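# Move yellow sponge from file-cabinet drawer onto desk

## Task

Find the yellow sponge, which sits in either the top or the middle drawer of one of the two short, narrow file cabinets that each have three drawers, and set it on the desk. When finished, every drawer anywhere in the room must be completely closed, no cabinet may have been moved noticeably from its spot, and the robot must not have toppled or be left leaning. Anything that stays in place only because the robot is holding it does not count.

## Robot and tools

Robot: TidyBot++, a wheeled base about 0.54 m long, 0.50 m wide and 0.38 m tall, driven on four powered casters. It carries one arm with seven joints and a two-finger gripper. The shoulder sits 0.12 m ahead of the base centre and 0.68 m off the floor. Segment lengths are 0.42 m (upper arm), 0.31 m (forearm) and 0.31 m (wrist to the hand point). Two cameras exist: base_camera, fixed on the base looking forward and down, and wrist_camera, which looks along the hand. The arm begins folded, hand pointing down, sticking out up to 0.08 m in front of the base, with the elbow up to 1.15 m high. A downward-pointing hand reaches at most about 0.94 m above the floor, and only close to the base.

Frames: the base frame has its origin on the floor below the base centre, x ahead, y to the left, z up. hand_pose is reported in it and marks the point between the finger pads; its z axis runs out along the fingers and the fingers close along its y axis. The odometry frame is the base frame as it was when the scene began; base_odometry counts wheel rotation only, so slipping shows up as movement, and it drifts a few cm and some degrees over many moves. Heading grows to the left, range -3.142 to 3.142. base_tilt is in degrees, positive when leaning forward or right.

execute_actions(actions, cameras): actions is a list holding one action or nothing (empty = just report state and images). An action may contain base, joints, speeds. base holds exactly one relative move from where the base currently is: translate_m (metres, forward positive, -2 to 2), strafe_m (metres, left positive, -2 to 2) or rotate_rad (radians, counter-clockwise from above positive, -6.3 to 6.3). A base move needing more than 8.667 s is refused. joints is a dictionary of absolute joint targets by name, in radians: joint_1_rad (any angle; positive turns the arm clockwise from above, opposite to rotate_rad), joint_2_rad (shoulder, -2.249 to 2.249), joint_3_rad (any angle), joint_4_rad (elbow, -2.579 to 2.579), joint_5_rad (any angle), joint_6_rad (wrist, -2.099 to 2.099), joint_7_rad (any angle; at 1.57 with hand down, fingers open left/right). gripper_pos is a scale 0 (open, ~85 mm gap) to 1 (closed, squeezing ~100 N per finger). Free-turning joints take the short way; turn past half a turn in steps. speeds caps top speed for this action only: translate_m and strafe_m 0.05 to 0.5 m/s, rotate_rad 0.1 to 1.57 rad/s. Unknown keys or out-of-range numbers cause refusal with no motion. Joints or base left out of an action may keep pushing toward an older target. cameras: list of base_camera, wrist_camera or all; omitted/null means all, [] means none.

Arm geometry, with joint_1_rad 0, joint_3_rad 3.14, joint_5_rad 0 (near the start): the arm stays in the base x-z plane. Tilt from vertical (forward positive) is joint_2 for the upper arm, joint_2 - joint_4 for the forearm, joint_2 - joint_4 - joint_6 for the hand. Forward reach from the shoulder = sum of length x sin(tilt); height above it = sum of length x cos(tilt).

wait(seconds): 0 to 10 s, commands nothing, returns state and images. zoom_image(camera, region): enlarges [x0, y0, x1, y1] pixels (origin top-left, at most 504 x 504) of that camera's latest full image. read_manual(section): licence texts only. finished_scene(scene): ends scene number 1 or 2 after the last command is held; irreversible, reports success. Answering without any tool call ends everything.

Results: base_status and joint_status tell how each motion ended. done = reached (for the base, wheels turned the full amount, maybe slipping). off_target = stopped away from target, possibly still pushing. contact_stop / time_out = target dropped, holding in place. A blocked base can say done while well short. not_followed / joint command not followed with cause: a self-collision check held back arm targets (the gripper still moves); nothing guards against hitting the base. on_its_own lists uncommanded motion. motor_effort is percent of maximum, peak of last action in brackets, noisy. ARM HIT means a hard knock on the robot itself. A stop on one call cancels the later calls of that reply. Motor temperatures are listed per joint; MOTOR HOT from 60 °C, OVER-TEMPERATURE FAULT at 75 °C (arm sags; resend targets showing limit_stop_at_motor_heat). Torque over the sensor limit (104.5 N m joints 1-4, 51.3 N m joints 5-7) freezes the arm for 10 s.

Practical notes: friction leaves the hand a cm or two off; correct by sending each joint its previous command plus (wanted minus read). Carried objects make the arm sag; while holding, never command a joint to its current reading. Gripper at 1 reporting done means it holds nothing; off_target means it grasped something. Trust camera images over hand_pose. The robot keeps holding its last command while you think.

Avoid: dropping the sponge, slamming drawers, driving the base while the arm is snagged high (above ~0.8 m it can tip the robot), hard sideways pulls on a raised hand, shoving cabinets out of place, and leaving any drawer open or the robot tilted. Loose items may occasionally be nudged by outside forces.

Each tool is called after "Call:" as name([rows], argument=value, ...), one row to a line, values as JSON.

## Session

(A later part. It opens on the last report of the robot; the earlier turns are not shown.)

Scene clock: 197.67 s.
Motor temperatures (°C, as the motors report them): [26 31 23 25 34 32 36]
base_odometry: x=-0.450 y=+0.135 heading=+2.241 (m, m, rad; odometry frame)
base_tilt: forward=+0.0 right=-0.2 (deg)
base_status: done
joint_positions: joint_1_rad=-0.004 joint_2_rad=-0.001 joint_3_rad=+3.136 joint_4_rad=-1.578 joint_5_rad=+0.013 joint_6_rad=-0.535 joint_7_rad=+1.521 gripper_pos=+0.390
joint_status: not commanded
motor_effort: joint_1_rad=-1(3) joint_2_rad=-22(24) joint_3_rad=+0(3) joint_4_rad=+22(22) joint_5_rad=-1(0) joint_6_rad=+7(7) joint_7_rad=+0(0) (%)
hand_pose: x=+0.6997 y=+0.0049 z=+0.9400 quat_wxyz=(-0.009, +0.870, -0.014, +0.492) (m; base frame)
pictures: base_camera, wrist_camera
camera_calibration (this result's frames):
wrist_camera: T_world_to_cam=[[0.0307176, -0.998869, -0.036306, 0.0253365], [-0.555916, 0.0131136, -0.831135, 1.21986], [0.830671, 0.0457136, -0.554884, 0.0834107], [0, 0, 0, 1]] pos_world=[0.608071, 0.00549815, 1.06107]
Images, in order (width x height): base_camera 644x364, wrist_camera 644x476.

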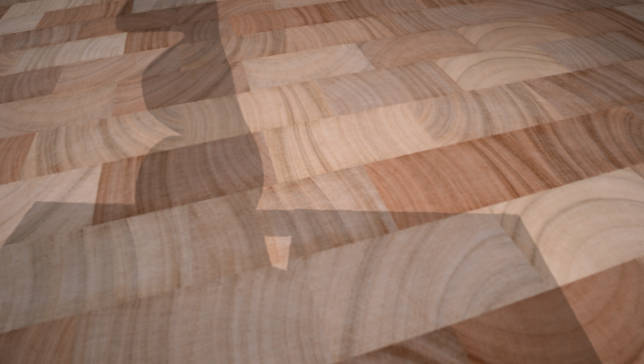

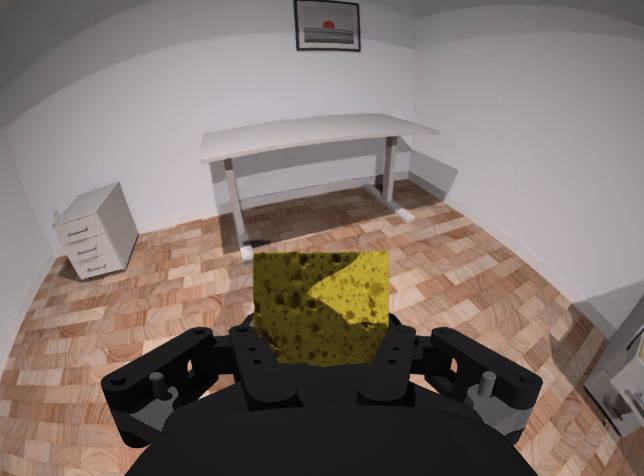

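Call:
execute_actions([
  {"base":{"rotate_rad":0.37}},
], cameras=[])

Call:
execute_actions([
  {"base":{"strafe_m":-0.42}},
], cameras=[])

Call:
execute_actions([
  {"base":{"translate_m":1.15}},
])

Scene clock: 212.13 s.
Motor temperatures (°C, as the motors report them): [26 31 23 25 34 32 36]
base_odometry: x=-0.450 y=+0.135 heading=+2.610 (m, m, rad; odometry frame)
base_tilt: forward=+0.0 right=-0.2 (deg)
base_status: done
joint_positions: joint_1_rad=-0.006 joint_2_rad=-0.001 joint_3_rad=+3.134 joint_4_rad=-1.578 joint_5_rad=+0.013 joint_6_rad=-0.535 joint_7_rad=+1.521 gripper_pos=+0.390
joint_status: not commanded
motor_effort: joint_1_rad=-1(2) joint_2_rad=-22(23) joint_3_rad=+1(4) joint_4_rad=+22(22) joint_5_rad=-1(0) joint_6_rad=+7(7) joint_7_rad=+0(1) (%)
hand_pose: x=+0.6996 y=+0.0069 z=+0.9400 quat_wxyz=(-0.010, +0.870, -0.013, +0.492) (m; base frame)
pictures: none
No camera images: the call's "cameras" was empty. Leave "cameras" out to get every camera's image.

Scene clock: 214.33 s.
Motor temperatures (°C, as the motors report them): [26 31 23 25 34 32 36]
base_odometry: x=-0.237 y=+0.498 heading=+2.611 (m, m, rad; odometry frame)
base_tilt: forward=-0.1 right=-0.1 (deg)
base_status: done
joint_positions: joint_1_rad=-0.002 joint_2_rad=-0.001 joint_3_rad=+3.139 joint_4_rad=-1.578 joint_5_rad=+0.013 joint_6_rad=-0.535 joint_7_rad=+1.521 gripper_pos=+0.390
joint_status: not commanded
motor_effort: joint_1_rad=-1(2) joint_2_rad=-22(23) joint_3_rad=+0(4) joint_4_rad=+22(23) joint_5_rad=-1(0) joint_6_rad=+7(7) joint_7_rad=+0(0) (%)
hand_pose: x=+0.6997 y=+0.0021 z=+0.9400 quat_wxyz=(-0.008, +0.870, -0.016, +0.492) (m; base frame)
pictures: none
No camera images: the call's "cameras" was empty. Leave "cameras" out to get every camera's image.

Scene clock: 217.97 s.
Motor temperatures (°C, as the motors report them): [26 31 23 25 34 32 36]
base_odometry: x=-1.229 y=+1.081 heading=+2.610 (m, m, rad; odometry frame)
base_tilt: forward=-0.1 right=-0.2 (deg)
base_status: done
joint_positions: joint_1_rad=-0.002 joint_2_rad=+0.002 joint_3_rad=+3.139 joint_4_rad=-1.580 joint_5_rad=+0.013 joint_6_rad=-0.533 joint_7_rad=+1.521 gripper_pos=+0.390
joint_status: not commanded
motor_effort: joint_1_rad=+0(0) joint_2_rad=-23(26) joint_3_rad=+1(1) joint_4_rad=+23(23) joint_5_rad=-1(1) joint_6_rad=+7(7) joint_7_rad=+0(0) (%)
hand_pose: x=+0.7005 y=+0.0021 z=+0.9377 quat_wxyz=(-0.008, +0.871, -0.016, +0.491) (m; base frame)
pictures: base_camera, wrist_camera
camera_calibration (this result's frames):
wrist_camera: T_world_to_cam=[[0.0257596, -0.999006, -0.0363721, 0.0259334], [-0.558045, 0.0158172, -0.82966, 1.21853], [0.829411, 0.041669, -0.557083, 0.0845822], [0, 0, 0, 1]] pos_world=[0.609173, 0.00310956, 1.05903]
Images, in order (width x height): base_camera 644x364, wrist_camera 644x476.

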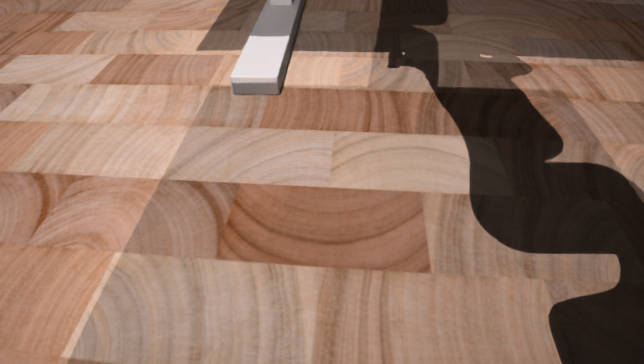

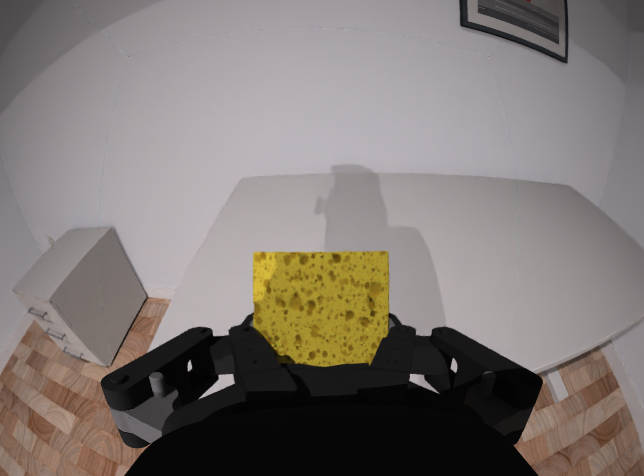

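Call:
execute_actions([
  {"base":{"strafe_m":-0.15}},
], cameras=[])

Call:
execute_actions([
  {"base":{"translate_m":0.27}},
], cameras=[])

Call:
execute_actions([
  {"joints":{"joint_2_rad":0.22,"joint_4_rad":-1.6,"joint_6_rad":-0.6}},
])

Scene clock: 228.33 s.
Motor temperatures (°C, as the motors report them): [26 31 23 25 34 32 36]
base_odometry: x=-1.153 y=+1.210 heading=+2.611 (m, m, rad; odometry frame)
base_tilt: forward=+0.0 right=-0.2 (deg)
base_status: done
joint_positions: joint_1_rad=+0.001 joint_2_rad=+0.002 joint_3_rad=+3.141 joint_4_rad=-1.581 joint_5_rad=+0.013 joint_6_rad=-0.533 joint_7_rad=+1.521 gripper_pos=+0.390
joint_status: not commanded
motor_effort: joint_1_rad=-1(2) joint_2_rad=-23(24) joint_3_rad=+1(4) joint_4_rad=+23(23) joint_5_rad=-1(0) joint_6_rad=+7(7) joint_7_rad=+0(0) (%)
hand_pose: x=+0.7005 y=-0.0004 z=+0.9376 quat_wxyz=(-0.007, +0.871, -0.018, +0.491) (m; base frame)
pictures: none
No camera images: the call's "cameras" was empty. Leave "cameras" out to get every camera's image.

Scene clock: 230.17 s.
Motor temperatures (°C, as the motors report them): [26 31 23 25 34 32 36]
base_odometry: x=-1.386 y=+1.347 heading=+2.610 (m, m, rad; odometry frame)
base_tilt: forward=+0.0 right=-0.1 (deg)
base_status: done
joint_positions: joint_1_rad=+0.001 joint_2_rad=+0.007 joint_3_rad=+3.141 joint_4_rad=-1.582 joint_5_rad=+0.013 joint_6_rad=-0.532 joint_7_rad=+1.521 gripper_pos=+0.390
joint_status: not commanded
motor_effort: joint_1_rad=+0(1) joint_2_rad=-21(26) joint_3_rad=+1(0) joint_4_rad=+22(23) joint_5_rad=-1(1) joint_6_rad=+7(7) joint_7_rad=+0(0) (%)
hand_pose: x=+0.7017 y=-0.0004 z=+0.9342 quat_wxyz=(-0.007, +0.872, -0.018, +0.489) (m; base frame)
pictures: none
No camera images: the call's "cameras" was empty. Leave "cameras" out to get every camera's image.

Scene clock: 231.67 s.
Motor temperatures (°C, as the motors report them): [26 31 23 25 34 32 36]
base_odometry: x=-1.386 y=+1.347 heading=+2.610 (m, m, rad; odometry frame)
base_tilt: forward=-0.1 right=-0.1 (deg)
base_status: not commanded
joint_positions: joint_1_rad=+0.001 joint_2_rad=+0.226 joint_3_rad=+3.141 joint_4_rad=-1.587 joint_5_rad=+0.013 joint_6_rad=-0.567 joint_7_rad=+1.521 gripper_pos=+0.390
joint_status: all done
motor_effort: joint_1_rad=+0(0) joint_2_rad=-29(33) joint_3_rad=+1(0) joint_4_rad=+21(24) joint_5_rad=-1(1) joint_6_rad=+6(7) joint_7_rad=+0(0) (%)
hand_pose: x=+0.7334 y=-0.0006 z=+0.7912 quat_wxyz=(-0.004, +0.928, -0.019, +0.372) (m; base frame)
pictures: base_camera, wrist_camera
camera_calibration (this result's frames):
wrist_camera: T_world_to_cam=[[0.010672, -0.999115, -0.0406801, 0.0315406], [-0.755724, 0.0185816, -0.654627, 1.12189], [0.654803, 0.0377292, -0.754857, 0.260285], [0, 0, 0, 1]] pos_world=[0.677067, 0.000845844, 0.93218]
Images, in order (width x height): base_camera 644x364, wrist_camera 644x476.

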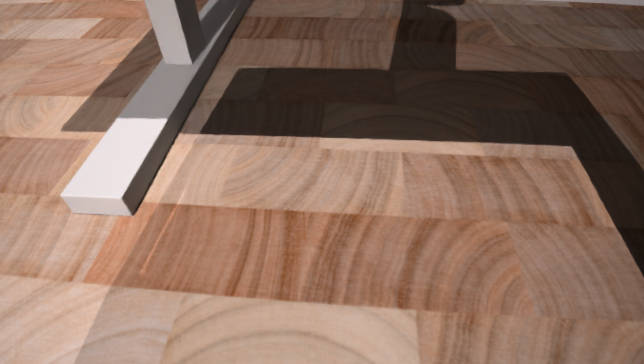

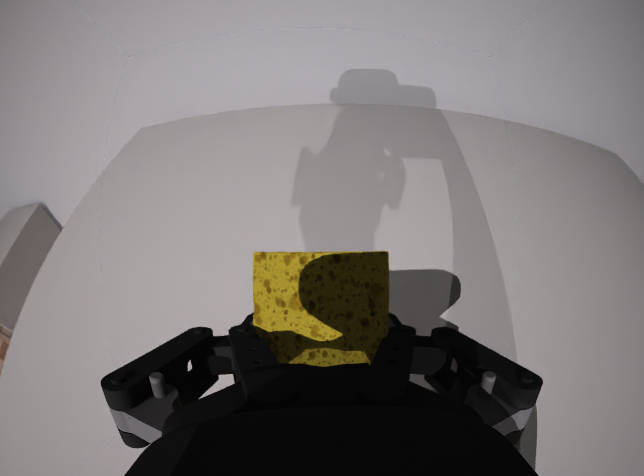

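Call:
execute_actions([
  {"joints":{"joint_6_rad":-0.7}},
], cameras=["wrist_camera"])

Scene clock: 237.83 s.
Motor temperatures (°C, as the motors report them): [26 31 23 25 34 32 36]
base_odometry: x=-1.386 y=+1.347 heading=+2.610 (m, m, rad; odometry frame)
base_tilt: forward=+0.0 right=-0.2 (deg)
base_status: not commanded
joint_positions: joint_1_rad=+0.001 joint_2_rad=+0.226 joint_3_rad=+3.141 joint_4_rad=-1.589 joint_5_rad=+0.013 joint_6_rad=-0.675 joint_7_rad=+1.521 gripper_pos=+0.390
joint_status: all done
motor_effort: joint_1_rad=-1(0) joint_2_rad=-29(29) joint_3_rad=+1(1) joint_4_rad=+20(22) joint_5_rad=-1(1) joint_6_rad=+5(6) joint_7_rad=+0(0) (%)
hand_pose: x=+0.7071 y=-0.0009 z=+0.7680 quat_wxyz=(-0.003, +0.947, -0.020, +0.320) (m; base frame)
pictures: wrist_camera
camera_calibration (this result's frames):
wrist_camera: T_world_to_cam=[[0.0048594, -0.99914, -0.0411712, 0.0350185], [-0.823112, 0.0193834, -0.567548, 1.06763], [0.567858, 0.0366464, -0.82231, 0.373333], [0, 0, 0, 1]] pos_world=[0.666611, 0.0006127, 0.91437]
Images, in order (width x height): wrist_camera 644x476.

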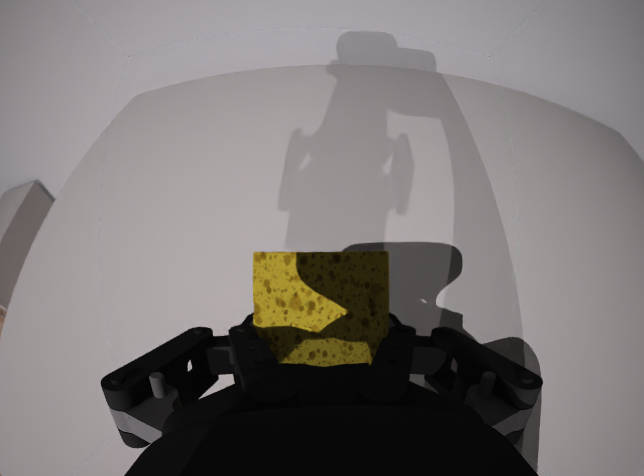

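Call:
execute_actions([
  {"joints":{"joint_6_rad":-0.82}},
], cameras=["wrist_camera"])

Scene clock: 242.43 s.
Motor temperatures (°C, as the motors report them): [26 31 23 25 34 32 36]
base_odometry: x=-1.386 y=+1.347 heading=+2.610 (m, m, rad; odometry frame)
base_tilt: forward=+0.0 right=-0.2 (deg)
base_status: not commanded
joint_positions: joint_1_rad=+0.001 joint_2_rad=+0.210 joint_3_rad=+3.141 joint_4_rad=-1.585 joint_5_rad=+0.013 joint_6_rad=-0.785 joint_7_rad=+1.521 gripper_pos=+0.390
joint_status: all done
motor_effort: joint_1_rad=+0(1) joint_2_rad=-26(28) joint_3_rad=+1(0) joint_4_rad=+18(20) joint_5_rad=-1(0) joint_6_rad=+3(5) joint_7_rad=+0(1) (%)
hand_pose: x=+0.6789 y=-0.0013 z=+0.7601 quat_wxyz=(-0.001, +0.961, -0.021, +0.277) (m; base frame)
pictures: wrist_camera
camera_calibration (this result's frames):
wrist_camera: T_world_to_cam=[[-0.000154328, -0.999159, -0.041012, 0.0377845], [-0.870436, 0.0203237, -0.491862, 1.01458], [0.492282, 0.0356224, -0.869707, 0.470198], [0, 0, 0, 1]] pos_world=[0.651661, 0.000383099, 0.909516]
Images, in order (width x height): wrist_camera 644x476.

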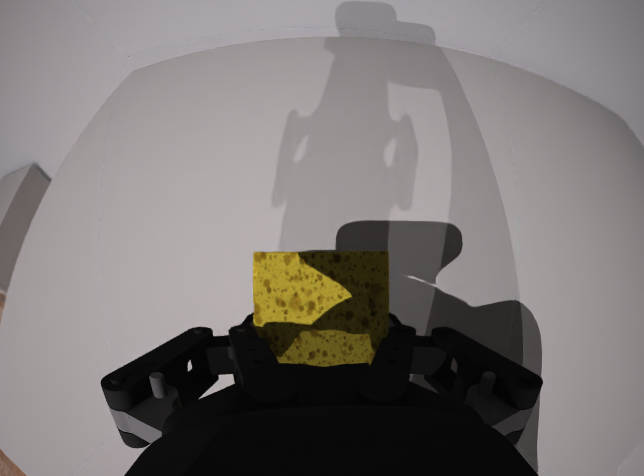

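Touching (joint 2 got pushed up). Release and lift.

Call:
execute_actions([
  {"joints":{"gripper_pos":0}},
], cameras=[])

Call:
execute_actions([
  {"joints":{"joint_2_rad":-0.05}},
], cameras=[])

Call:
execute_actions([
  {"base":{"translate_m":-0.9}},
])

Scene clock: 253.83 s.
Motor temperatures (°C, as the motors report them): [26 30 23 25 34 32 36]
base_odometry: x=-1.386 y=+1.347 heading=+2.610 (m, m, rad; odometry frame)
base_tilt: forward=+0.1 right=-0.2 (deg)
base_status: not commanded
joint_positions: joint_1_rad=+0.001 joint_2_rad=+0.211 joint_3_rad=+3.141 joint_4_rad=-1.585 joint_5_rad=+0.013 joint_6_rad=-0.785 joint_7_rad=+1.521 gripper_pos=+0.000
joint_status: all done
motor_effort: joint_1_rad=-1(0) joint_2_rad=-28(28) joint_3_rad=+1(1) joint_4_rad=+20(20) joint_5_rad=-1(1) joint_6_rad=+4(4) joint_7_rad=+0(1) (%)
hand_pose: x=+0.6789 y=-0.0013 z=+0.7589 quat_wxyz=(-0.001, +0.961, -0.021, +0.276) (m; base frame)
pictures: none
No camera images: the call's "cameras" was empty. Leave "cameras" out to get every camera's image.

Scene clock: 255.37 s.
Motor temperatures (°C, as the motors report them): [26 30 23 25 34 32 36]
base_odometry: x=-1.386 y=+1.347 heading=+2.610 (m, m, rad; odometry frame)
base_tilt: forward=-0.1 right=-0.2 (deg)
base_status: not commanded
joint_positions: joint_1_rad=+0.001 joint_2_rad=-0.055 joint_3_rad=+3.141 joint_4_rad=-1.585 joint_5_rad=+0.013 joint_6_rad=-0.785 joint_7_rad=+1.521 gripper_pos=+0.000
joint_status: all done
motor_effort: joint_1_rad=+0(0) joint_2_rad=-19(30) joint_3_rad=+1(0) joint_4_rad=+21(22) joint_5_rad=-1(0) joint_6_rad=+6(6) joint_7_rad=+1(0) (%)
hand_pose: x=+0.6389 y=-0.0012 z=+0.9036 quat_wxyz=(-0.004, +0.916, -0.020, +0.401) (m; base frame)
pictures: none
No camera images: the call's "cameras" was empty. Leave "cameras" out to get every camera's image.

Scene clock: 258.53 s.
Motor temperatures (°C, as the motors report them): [26 30 23 25 34 32 36]
base_odometry: x=-0.610 y=+0.891 heading=+2.610 (m, m, rad; odometry frame)
base_tilt: forward=-0.1 right=-0.2 (deg)
base_status: done
joint_positions: joint_1_rad=+0.001 joint_2_rad=-0.051 joint_3_rad=+3.141 joint_4_rad=-1.585 joint_5_rad=+0.013 joint_6_rad=-0.789 joint_7_rad=+1.521 gripper_pos=+0.000
joint_status: not commanded
motor_effort: joint_1_rad=-1(4) joint_2_rad=-20(23) joint_3_rad=+1(3) joint_4_rad=+21(22) joint_5_rad=-1(2) joint_6_rad=+6(6) joint_7_rad=+0(0) (%)
hand_pose: x=+0.6390 y=-0.0014 z=+0.9006 quat_wxyz=(-0.004, +0.917, -0.020, +0.398) (m; base frame)
pictures: base_camera, wrist_camera
camera_calibration (this result's frames):
wrist_camera: T_world_to_cam=[[0.00997463, -0.999165, -0.039619, 0.0357153], [-0.717194, 0.0204609, -0.696573, 1.13542], [0.696802, 0.0353626, -0.716391, 0.34326], [0, 0, 0, 1]] pos_world=[0.574776, 0.00031522, 1.03823]
Images, in order (width x height): base_camera 644x364, wrist_camera 644x476.

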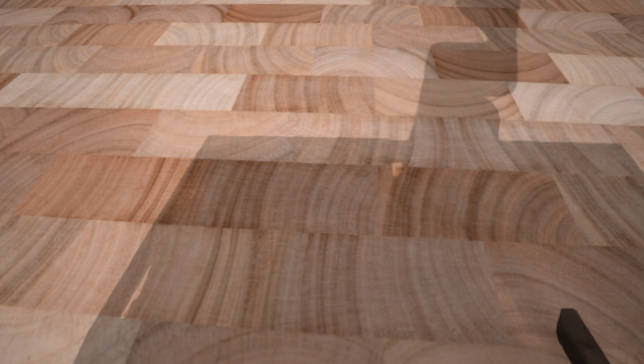

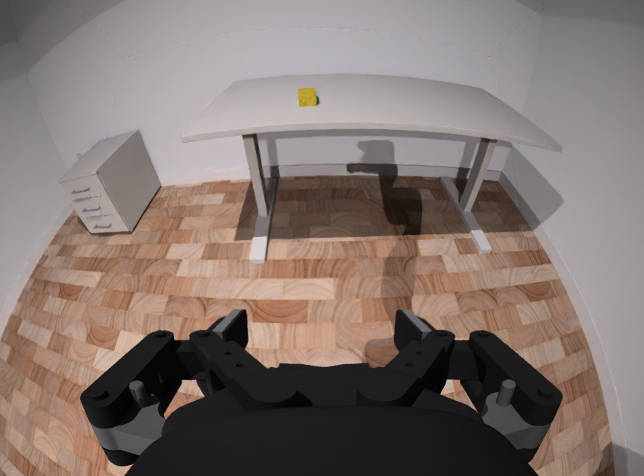

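Call:
execute_actions([
  {"base":{"rotate_rad":-1.57}},
], cameras=[])

Call:
execute_actions([
  {"base":{"translate_m":-0.5},"joints":{"joint_7_rad":0,"gripper_pos":0.3}},
], cameras=[])

Call:
execute_actions([
  {"base":{"strafe_m":-0.507},"joints":{"joint_2_rad":1.4,"joint_4_rad":-1.30,"joint_6_rad":1.05}},
])

Scene clock: 274.53 s.
Motor temperatures (°C, as the motors report them): [26 30 23 25 34 32 36]
base_odometry: x=-0.610 y=+0.891 heading=+1.040 (m, m, rad; odometry frame)
base_tilt: forward=+0.0 right=-0.2 (deg)
base_status: done
joint_positions: joint_1_rad=+0.004 joint_2_rad=-0.049 joint_3_rad=+3.145 joint_4_rad=-1.585 joint_5_rad=+0.013 joint_6_rad=-0.789 joint_7_rad=+1.521 gripper_pos=+0.000
joint_status: not commanded
motor_effort: joint_1_rad=+0(2) joint_2_rad=-20(22) joint_3_rad=+1(4) joint_4_rad=+22(22) joint_5_rad=-1(1) joint_6_rad=+6(6) joint_7_rad=+0(0) (%)
hand_pose: x=+0.6394 y=-0.0055 z=+0.8999 quat_wxyz=(-0.002, +0.917, -0.024, +0.397) (m; base frame)
pictures: none
No camera images: the call's "cameras" was empty. Leave "cameras" out to get every camera's image.

Scene clock: 276.90 s.
Motor temperatures (°C, as the motors report them): [26 30 23 25 34 32 36]
base_odometry: x=-0.863 y=+0.460 heading=+1.040 (m, m, rad; odometry frame)
base_tilt: forward=-0.1 right=-0.1 (deg)
base_status: done
joint_positions: joint_1_rad=+0.004 joint_2_rad=-0.056 joint_3_rad=+3.145 joint_4_rad=-1.586 joint_5_rad=+0.013 joint_6_rad=-0.790 joint_7_rad=+0.025 gripper_pos=+0.300
joint_status: all done
motor_effort: joint_1_rad=-1(0) joint_2_rad=-19(24) joint_3_rad=+1(0) joint_4_rad=+21(22) joint_5_rad=-1(0) joint_6_rad=+6(7) joint_7_rad=+0(0) (%)
hand_pose: x=+0.6377 y=-0.0055 z=+0.9029 quat_wxyz=(-0.274, +0.655, -0.641, +0.291) (m; base frame)
pictures: none
No camera images: the call's "cameras" was empty. Leave "cameras" out to get every camera's image.

Scene clock: 279.83 s.
Motor temperatures (°C, as the motors report them): [26 30 23 25 34 32 36]
base_odometry: x=-0.426 y=+0.203 heading=+1.039 (m, m, rad; odometry frame)
base_tilt: forward=+0.0 right=-0.2 (deg)
base_status: done
joint_positions: joint_1_rad=+0.007 joint_2_rad=+1.399 joint_3_rad=+3.145 joint_4_rad=-1.324 joint_5_rad=+0.013 joint_6_rad=+1.014 joint_7_rad=+0.025 gripper_pos=+0.300
joint_status: all done
motor_effort: joint_1_rad=+0(4) joint_2_rad=-49(52) joint_3_rad=+0(2) joint_4_rad=+13(21) joint_5_rad=+0(0) joint_6_rad=+8(8) joint_7_rad=+0(0) (%)
hand_pose: x=+0.9695 y=-0.0026 z=+0.4232 quat_wxyz=(-0.457, +0.543, -0.524, +0.471) (m; base frame)
pictures: base_camera, wrist_camera
camera_calibration (this result's frames):
wrist_camera: T_world_to_cam=[[-0.0954005, -0.0522715, -0.994066, 0.520829], [-0.0574957, 0.997243, -0.0469206, 0.127953], [0.993777, 0.0526783, -0.0981428, -0.778519], [0, 0, 0, 1]] pos_world=[0.830719, -0.0593647, 0.447336]
Images, in order (width x height): base_camera 644x364, wrist_camera 644x476.

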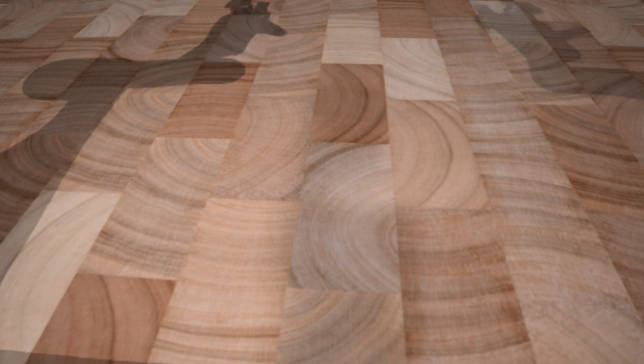

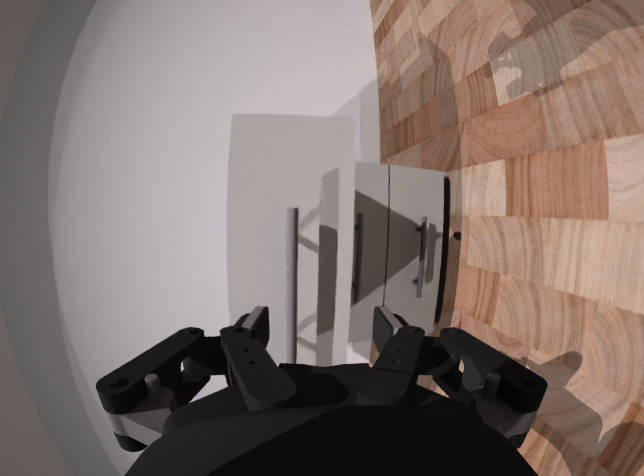

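Call:
execute_actions([
  {"joints":{"joint_2_rad":1.37,"joint_4_rad":-1.27}},
], cameras=[])

Call:
execute_actions([
  {"base":{"translate_m":0.38},"speeds":{"translate_m":0.1}},
])

Scene clock: 286.90 s.
Motor temperatures (°C, as the motors report them): [26 30 23 25 34 32 36]
base_odometry: x=-0.426 y=+0.203 heading=+1.039 (m, m, rad; odometry frame)
base_tilt: forward=+0.0 right=-0.1 (deg)
base_status: not commanded
joint_positions: joint_1_rad=+0.007 joint_2_rad=+1.373 joint_3_rad=+3.145 joint_4_rad=-1.292 joint_5_rad=+0.013 joint_6_rad=+1.015 joint_7_rad=+0.025 gripper_pos=+0.300
joint_status: all done
motor_effort: joint_1_rad=+0(1) joint_2_rad=-50(53) joint_3_rad=+0(0) joint_4_rad=+14(15) joint_5_rad=-1(1) joint_6_rad=+8(9) joint_7_rad=+0(1) (%)
hand_pose: x=+0.9862 y=-0.0027 z=+0.4605 quat_wxyz=(-0.472, +0.529, -0.510, +0.487) (m; base frame)
pictures: none
No camera images: the call's "cameras" was empty. Leave "cameras" out to get every camera's image.

Scene clock: 291.23 s.
Motor temperatures (°C, as the motors report them): [26 31 23 25 34 32 36]
base_odometry: x=-0.233 y=+0.530 heading=+1.039 (m, m, rad; odometry frame)
base_tilt: forward=+0.0 right=-0.1 (deg)
base_status: done
joint_positions: joint_1_rad=+0.007 joint_2_rad=+1.382 joint_3_rad=+3.145 joint_4_rad=-1.288 joint_5_rad=+0.013 joint_6_rad=+1.020 joint_7_rad=+0.025 gripper_pos=+0.300
joint_status: not commanded
motor_effort: joint_1_rad=+0(3) joint_2_rad=-52(56) joint_3_rad=+0(1) joint_4_rad=+15(22) joint_5_rad=-1(0) joint_6_rad=+9(13) joint_7_rad=+0(1) (%)
hand_pose: x=+0.9854 y=-0.0027 z=+0.4562 quat_wxyz=(-0.472, +0.529, -0.510, +0.487) (m; base frame)
pictures: base_camera, wrist_camera
camera_calibration (this result's frames):
wrist_camera: T_world_to_cam=[[-0.0357315, -0.0526574, -0.997973, 0.498109], [-0.0547087, 0.997216, -0.0506587, 0.129453], [0.997863, 0.0527877, -0.0385129, -0.822325], [0, 0, 0, 1]] pos_world=[0.845448, -0.0594544, 0.471987]
Images, in order (width x height): base_camera 644x364, wrist_camera 644x476.

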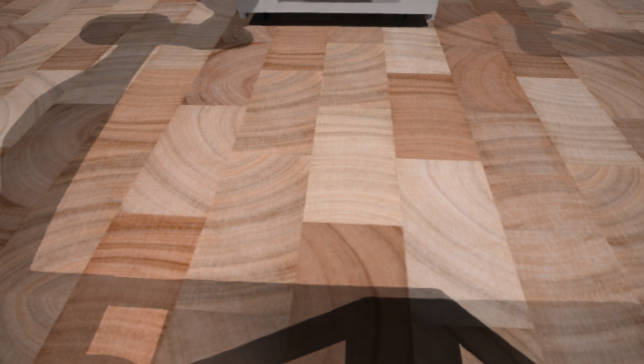

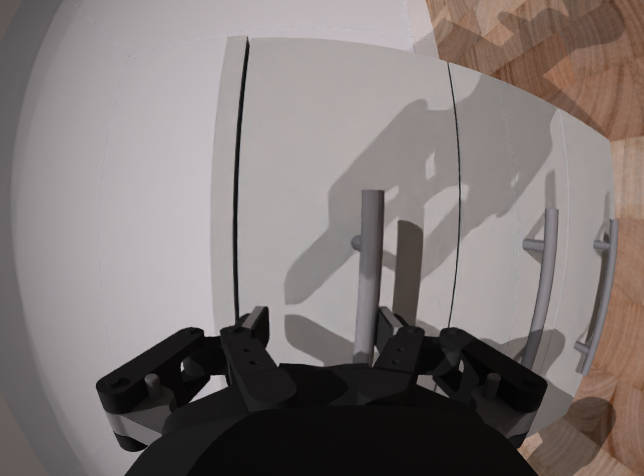

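Call:
execute_actions([
  {"joints":{"joint_2_rad":1.41}},
], cameras=[])

Call:
execute_actions([
  {"base":{"translate_m":0.04},"speeds":{"translate_m":0.05}},
], cameras=["wrist_camera"])

Call:
execute_actions([
  {"base":{"translate_m":-0.3}},
], cameras=[])

Call:
execute_actions([
  {"joints":{"joint_2_rad":0.8,"joint_4_rad":-1.2,"joint_6_rad":-0.3,"joint_7_rad":1.57}},
])

Scene clock: 301.20 s.
Motor temperatures (°C, as the motors report them): [26 31 23 25 34 32 36]
base_odometry: x=-0.233 y=+0.530 heading=+1.039 (m, m, rad; odometry frame)
base_tilt: forward=-0.1 right=-0.2 (deg)
base_status: not commanded
joint_positions: joint_1_rad=+0.007 joint_2_rad=+1.400 joint_3_rad=+3.145 joint_4_rad=-1.287 joint_5_rad=+0.013 joint_6_rad=+1.020 joint_7_rad=+0.025 gripper_pos=+0.300
joint_status: all done
motor_effort: joint_1_rad=+0(0) joint_2_rad=-50(52) joint_3_rad=+0(0) joint_4_rad=+13(15) joint_5_rad=-1(1) joint_6_rad=+8(9) joint_7_rad=+1(0) (%)
hand_pose: x=+0.9815 y=-0.0027 z=+0.4408 quat_wxyz=(-0.468, +0.533, -0.514, +0.483) (m; base frame)
pictures: none
No camera images: the call's "cameras" was empty. Leave "cameras" out to get every camera's image.

Scene clock: 304.03 s.
Motor temperatures (°C, as the motors report them): [26 31 23 25 34 32 36]
base_odometry: x=-0.214 y=+0.563 heading=+1.039 (m, m, rad; odometry frame)
base_tilt: forward=-0.2 right=-0.1 (deg)
base_status: translate_m time_out (by the wheels' count: +0.038 of +0.040)
joint_positions: joint_1_rad=+0.007 joint_2_rad=+1.406 joint_3_rad=+3.145 joint_4_rad=-1.355 joint_5_rad=+0.013 joint_6_rad=+1.115 joint_7_rad=+0.025 gripper_pos=+0.299
joint_status: not commanded
motor_effort: joint_1_rad=-2(3) joint_2_rad=-47(54) joint_3_rad=+0(1) joint_4_rad=+26(33) joint_5_rad=+0(1) joint_6_rad=-5(8) joint_7_rad=+0(0) (%)
hand_pose: x=+0.9613 y=-0.0023 z=+0.4354 quat_wxyz=(-0.474, +0.528, -0.509, +0.488) (m; base frame)
pictures: wrist_camera
camera_calibration (this result's frames):
wrist_camera: T_world_to_cam=[[-0.0318114, -0.0516361, -0.998159, 0.47287], [-0.055202, 0.997231, -0.0498287, 0.126745], [0.997968, 0.0535153, -0.0345738, -0.800912], [0, 0, 0, 1]] pos_world=[0.821324, -0.0591157, 0.450625]
Images, in order (width x height): wrist_camera 644x476.

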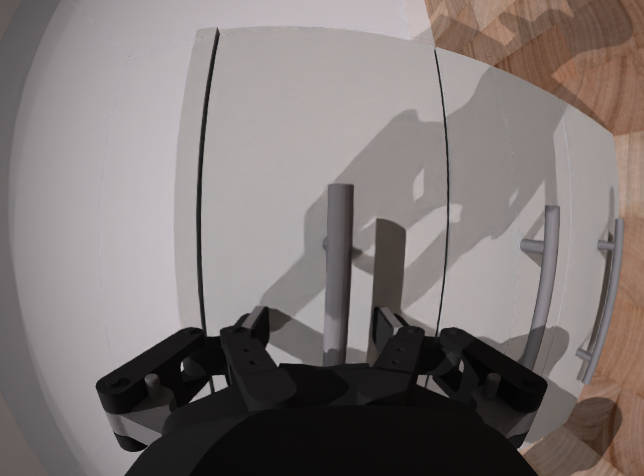

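not run: a stop came earlier in this reply.

not run: a stop came earlier in this reply.

Call:
execute_actions([
  {"base":{"translate_m":-0.35}},
], cameras=[])

Call:
execute_actions([
  {"joints":{"joint_2_rad":0.8,"joint_4_rad":-1.2,"joint_6_rad":0.0,"joint_7_rad":1.57}},
])

Scene clock: 310.10 s.
Motor temperatures (°C, as the motors report them): [26 31 23 25 34 32 36]
base_odometry: x=-0.391 y=+0.261 heading=+1.039 (m, m, rad; odometry frame)
base_tilt: forward=-0.1 right=-0.1 (deg)
base_status: done
joint_positions: joint_1_rad=+0.005 joint_2_rad=+1.410 joint_3_rad=+3.145 joint_4_rad=-1.274 joint_5_rad=+0.013 joint_6_rad=+1.078 joint_7_rad=+0.025 gripper_pos=+0.300
joint_status: not commanded
motor_effort: joint_1_rad=+0(3) joint_2_rad=-50(53) joint_3_rad=+0(1) joint_4_rad=+13(26) joint_5_rad=-1(0) joint_6_rad=+8(11) joint_7_rad=+0(1) (%)
hand_pose: x=+0.9843 y=-0.0006 z=+0.4564 quat_wxyz=(-0.484, +0.519, -0.498, +0.498) (m; base frame)
pictures: none
No camera images: the call's "cameras" was empty. Leave "cameras" out to get every camera's image.

Scene clock: 312.37 s.
Motor temperatures (°C, as the motors report them): [26 31 23 25 34 32 36]
base_odometry: x=-0.391 y=+0.261 heading=+1.039 (m, m, rad; odometry frame)
base_tilt: forward=-0.1 right=-0.1 (deg)
base_status: not commanded
joint_positions: joint_1_rad=+0.005 joint_2_rad=+0.796 joint_3_rad=+3.145 joint_4_rad=-1.219 joint_5_rad=+0.013 joint_6_rad=+0.037 joint_7_rad=+1.527 gripper_pos=+0.300
joint_status: all done
motor_effort: joint_1_rad=-1(0) joint_2_rad=-47(54) joint_3_rad=+0(0) joint_4_rad=+21(21) joint_5_rad=-1(0) joint_6_rad=+7(9) joint_7_rad=+0(0) (%)
hand_pose: x=+0.9893 y=-0.0046 z=+0.7172 quat_wxyz=(-0.006, +0.836, -0.015, +0.549) (m; base frame)
pictures: base_camera, wrist_camera
camera_calibration (this result's frames):
wrist_camera: T_world_to_cam=[[0.0277936, -0.999247, -0.0270773, -0.00492806], [-0.44018, 0.0120857, -0.897828, 1.12913], [0.897479, 0.0368727, -0.439512, -0.429224], [0, 0, 0, 1]] pos_world=[0.882378, -0.00274401, 0.824985]
Images, in order (width x height): base_camera 644x364, wrist_camera 644x476.

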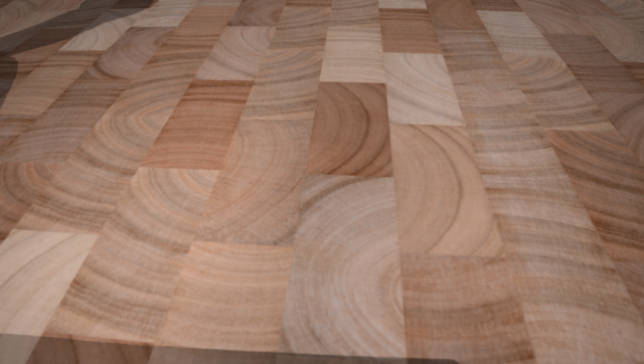

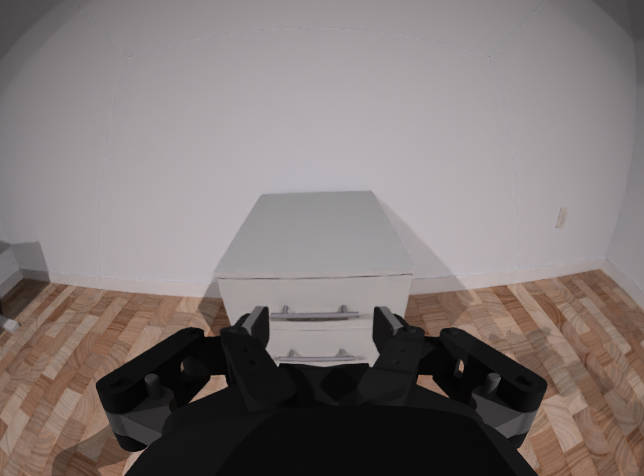

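Call:
finished_scene(scene=1)

The scene is finished: the task was done.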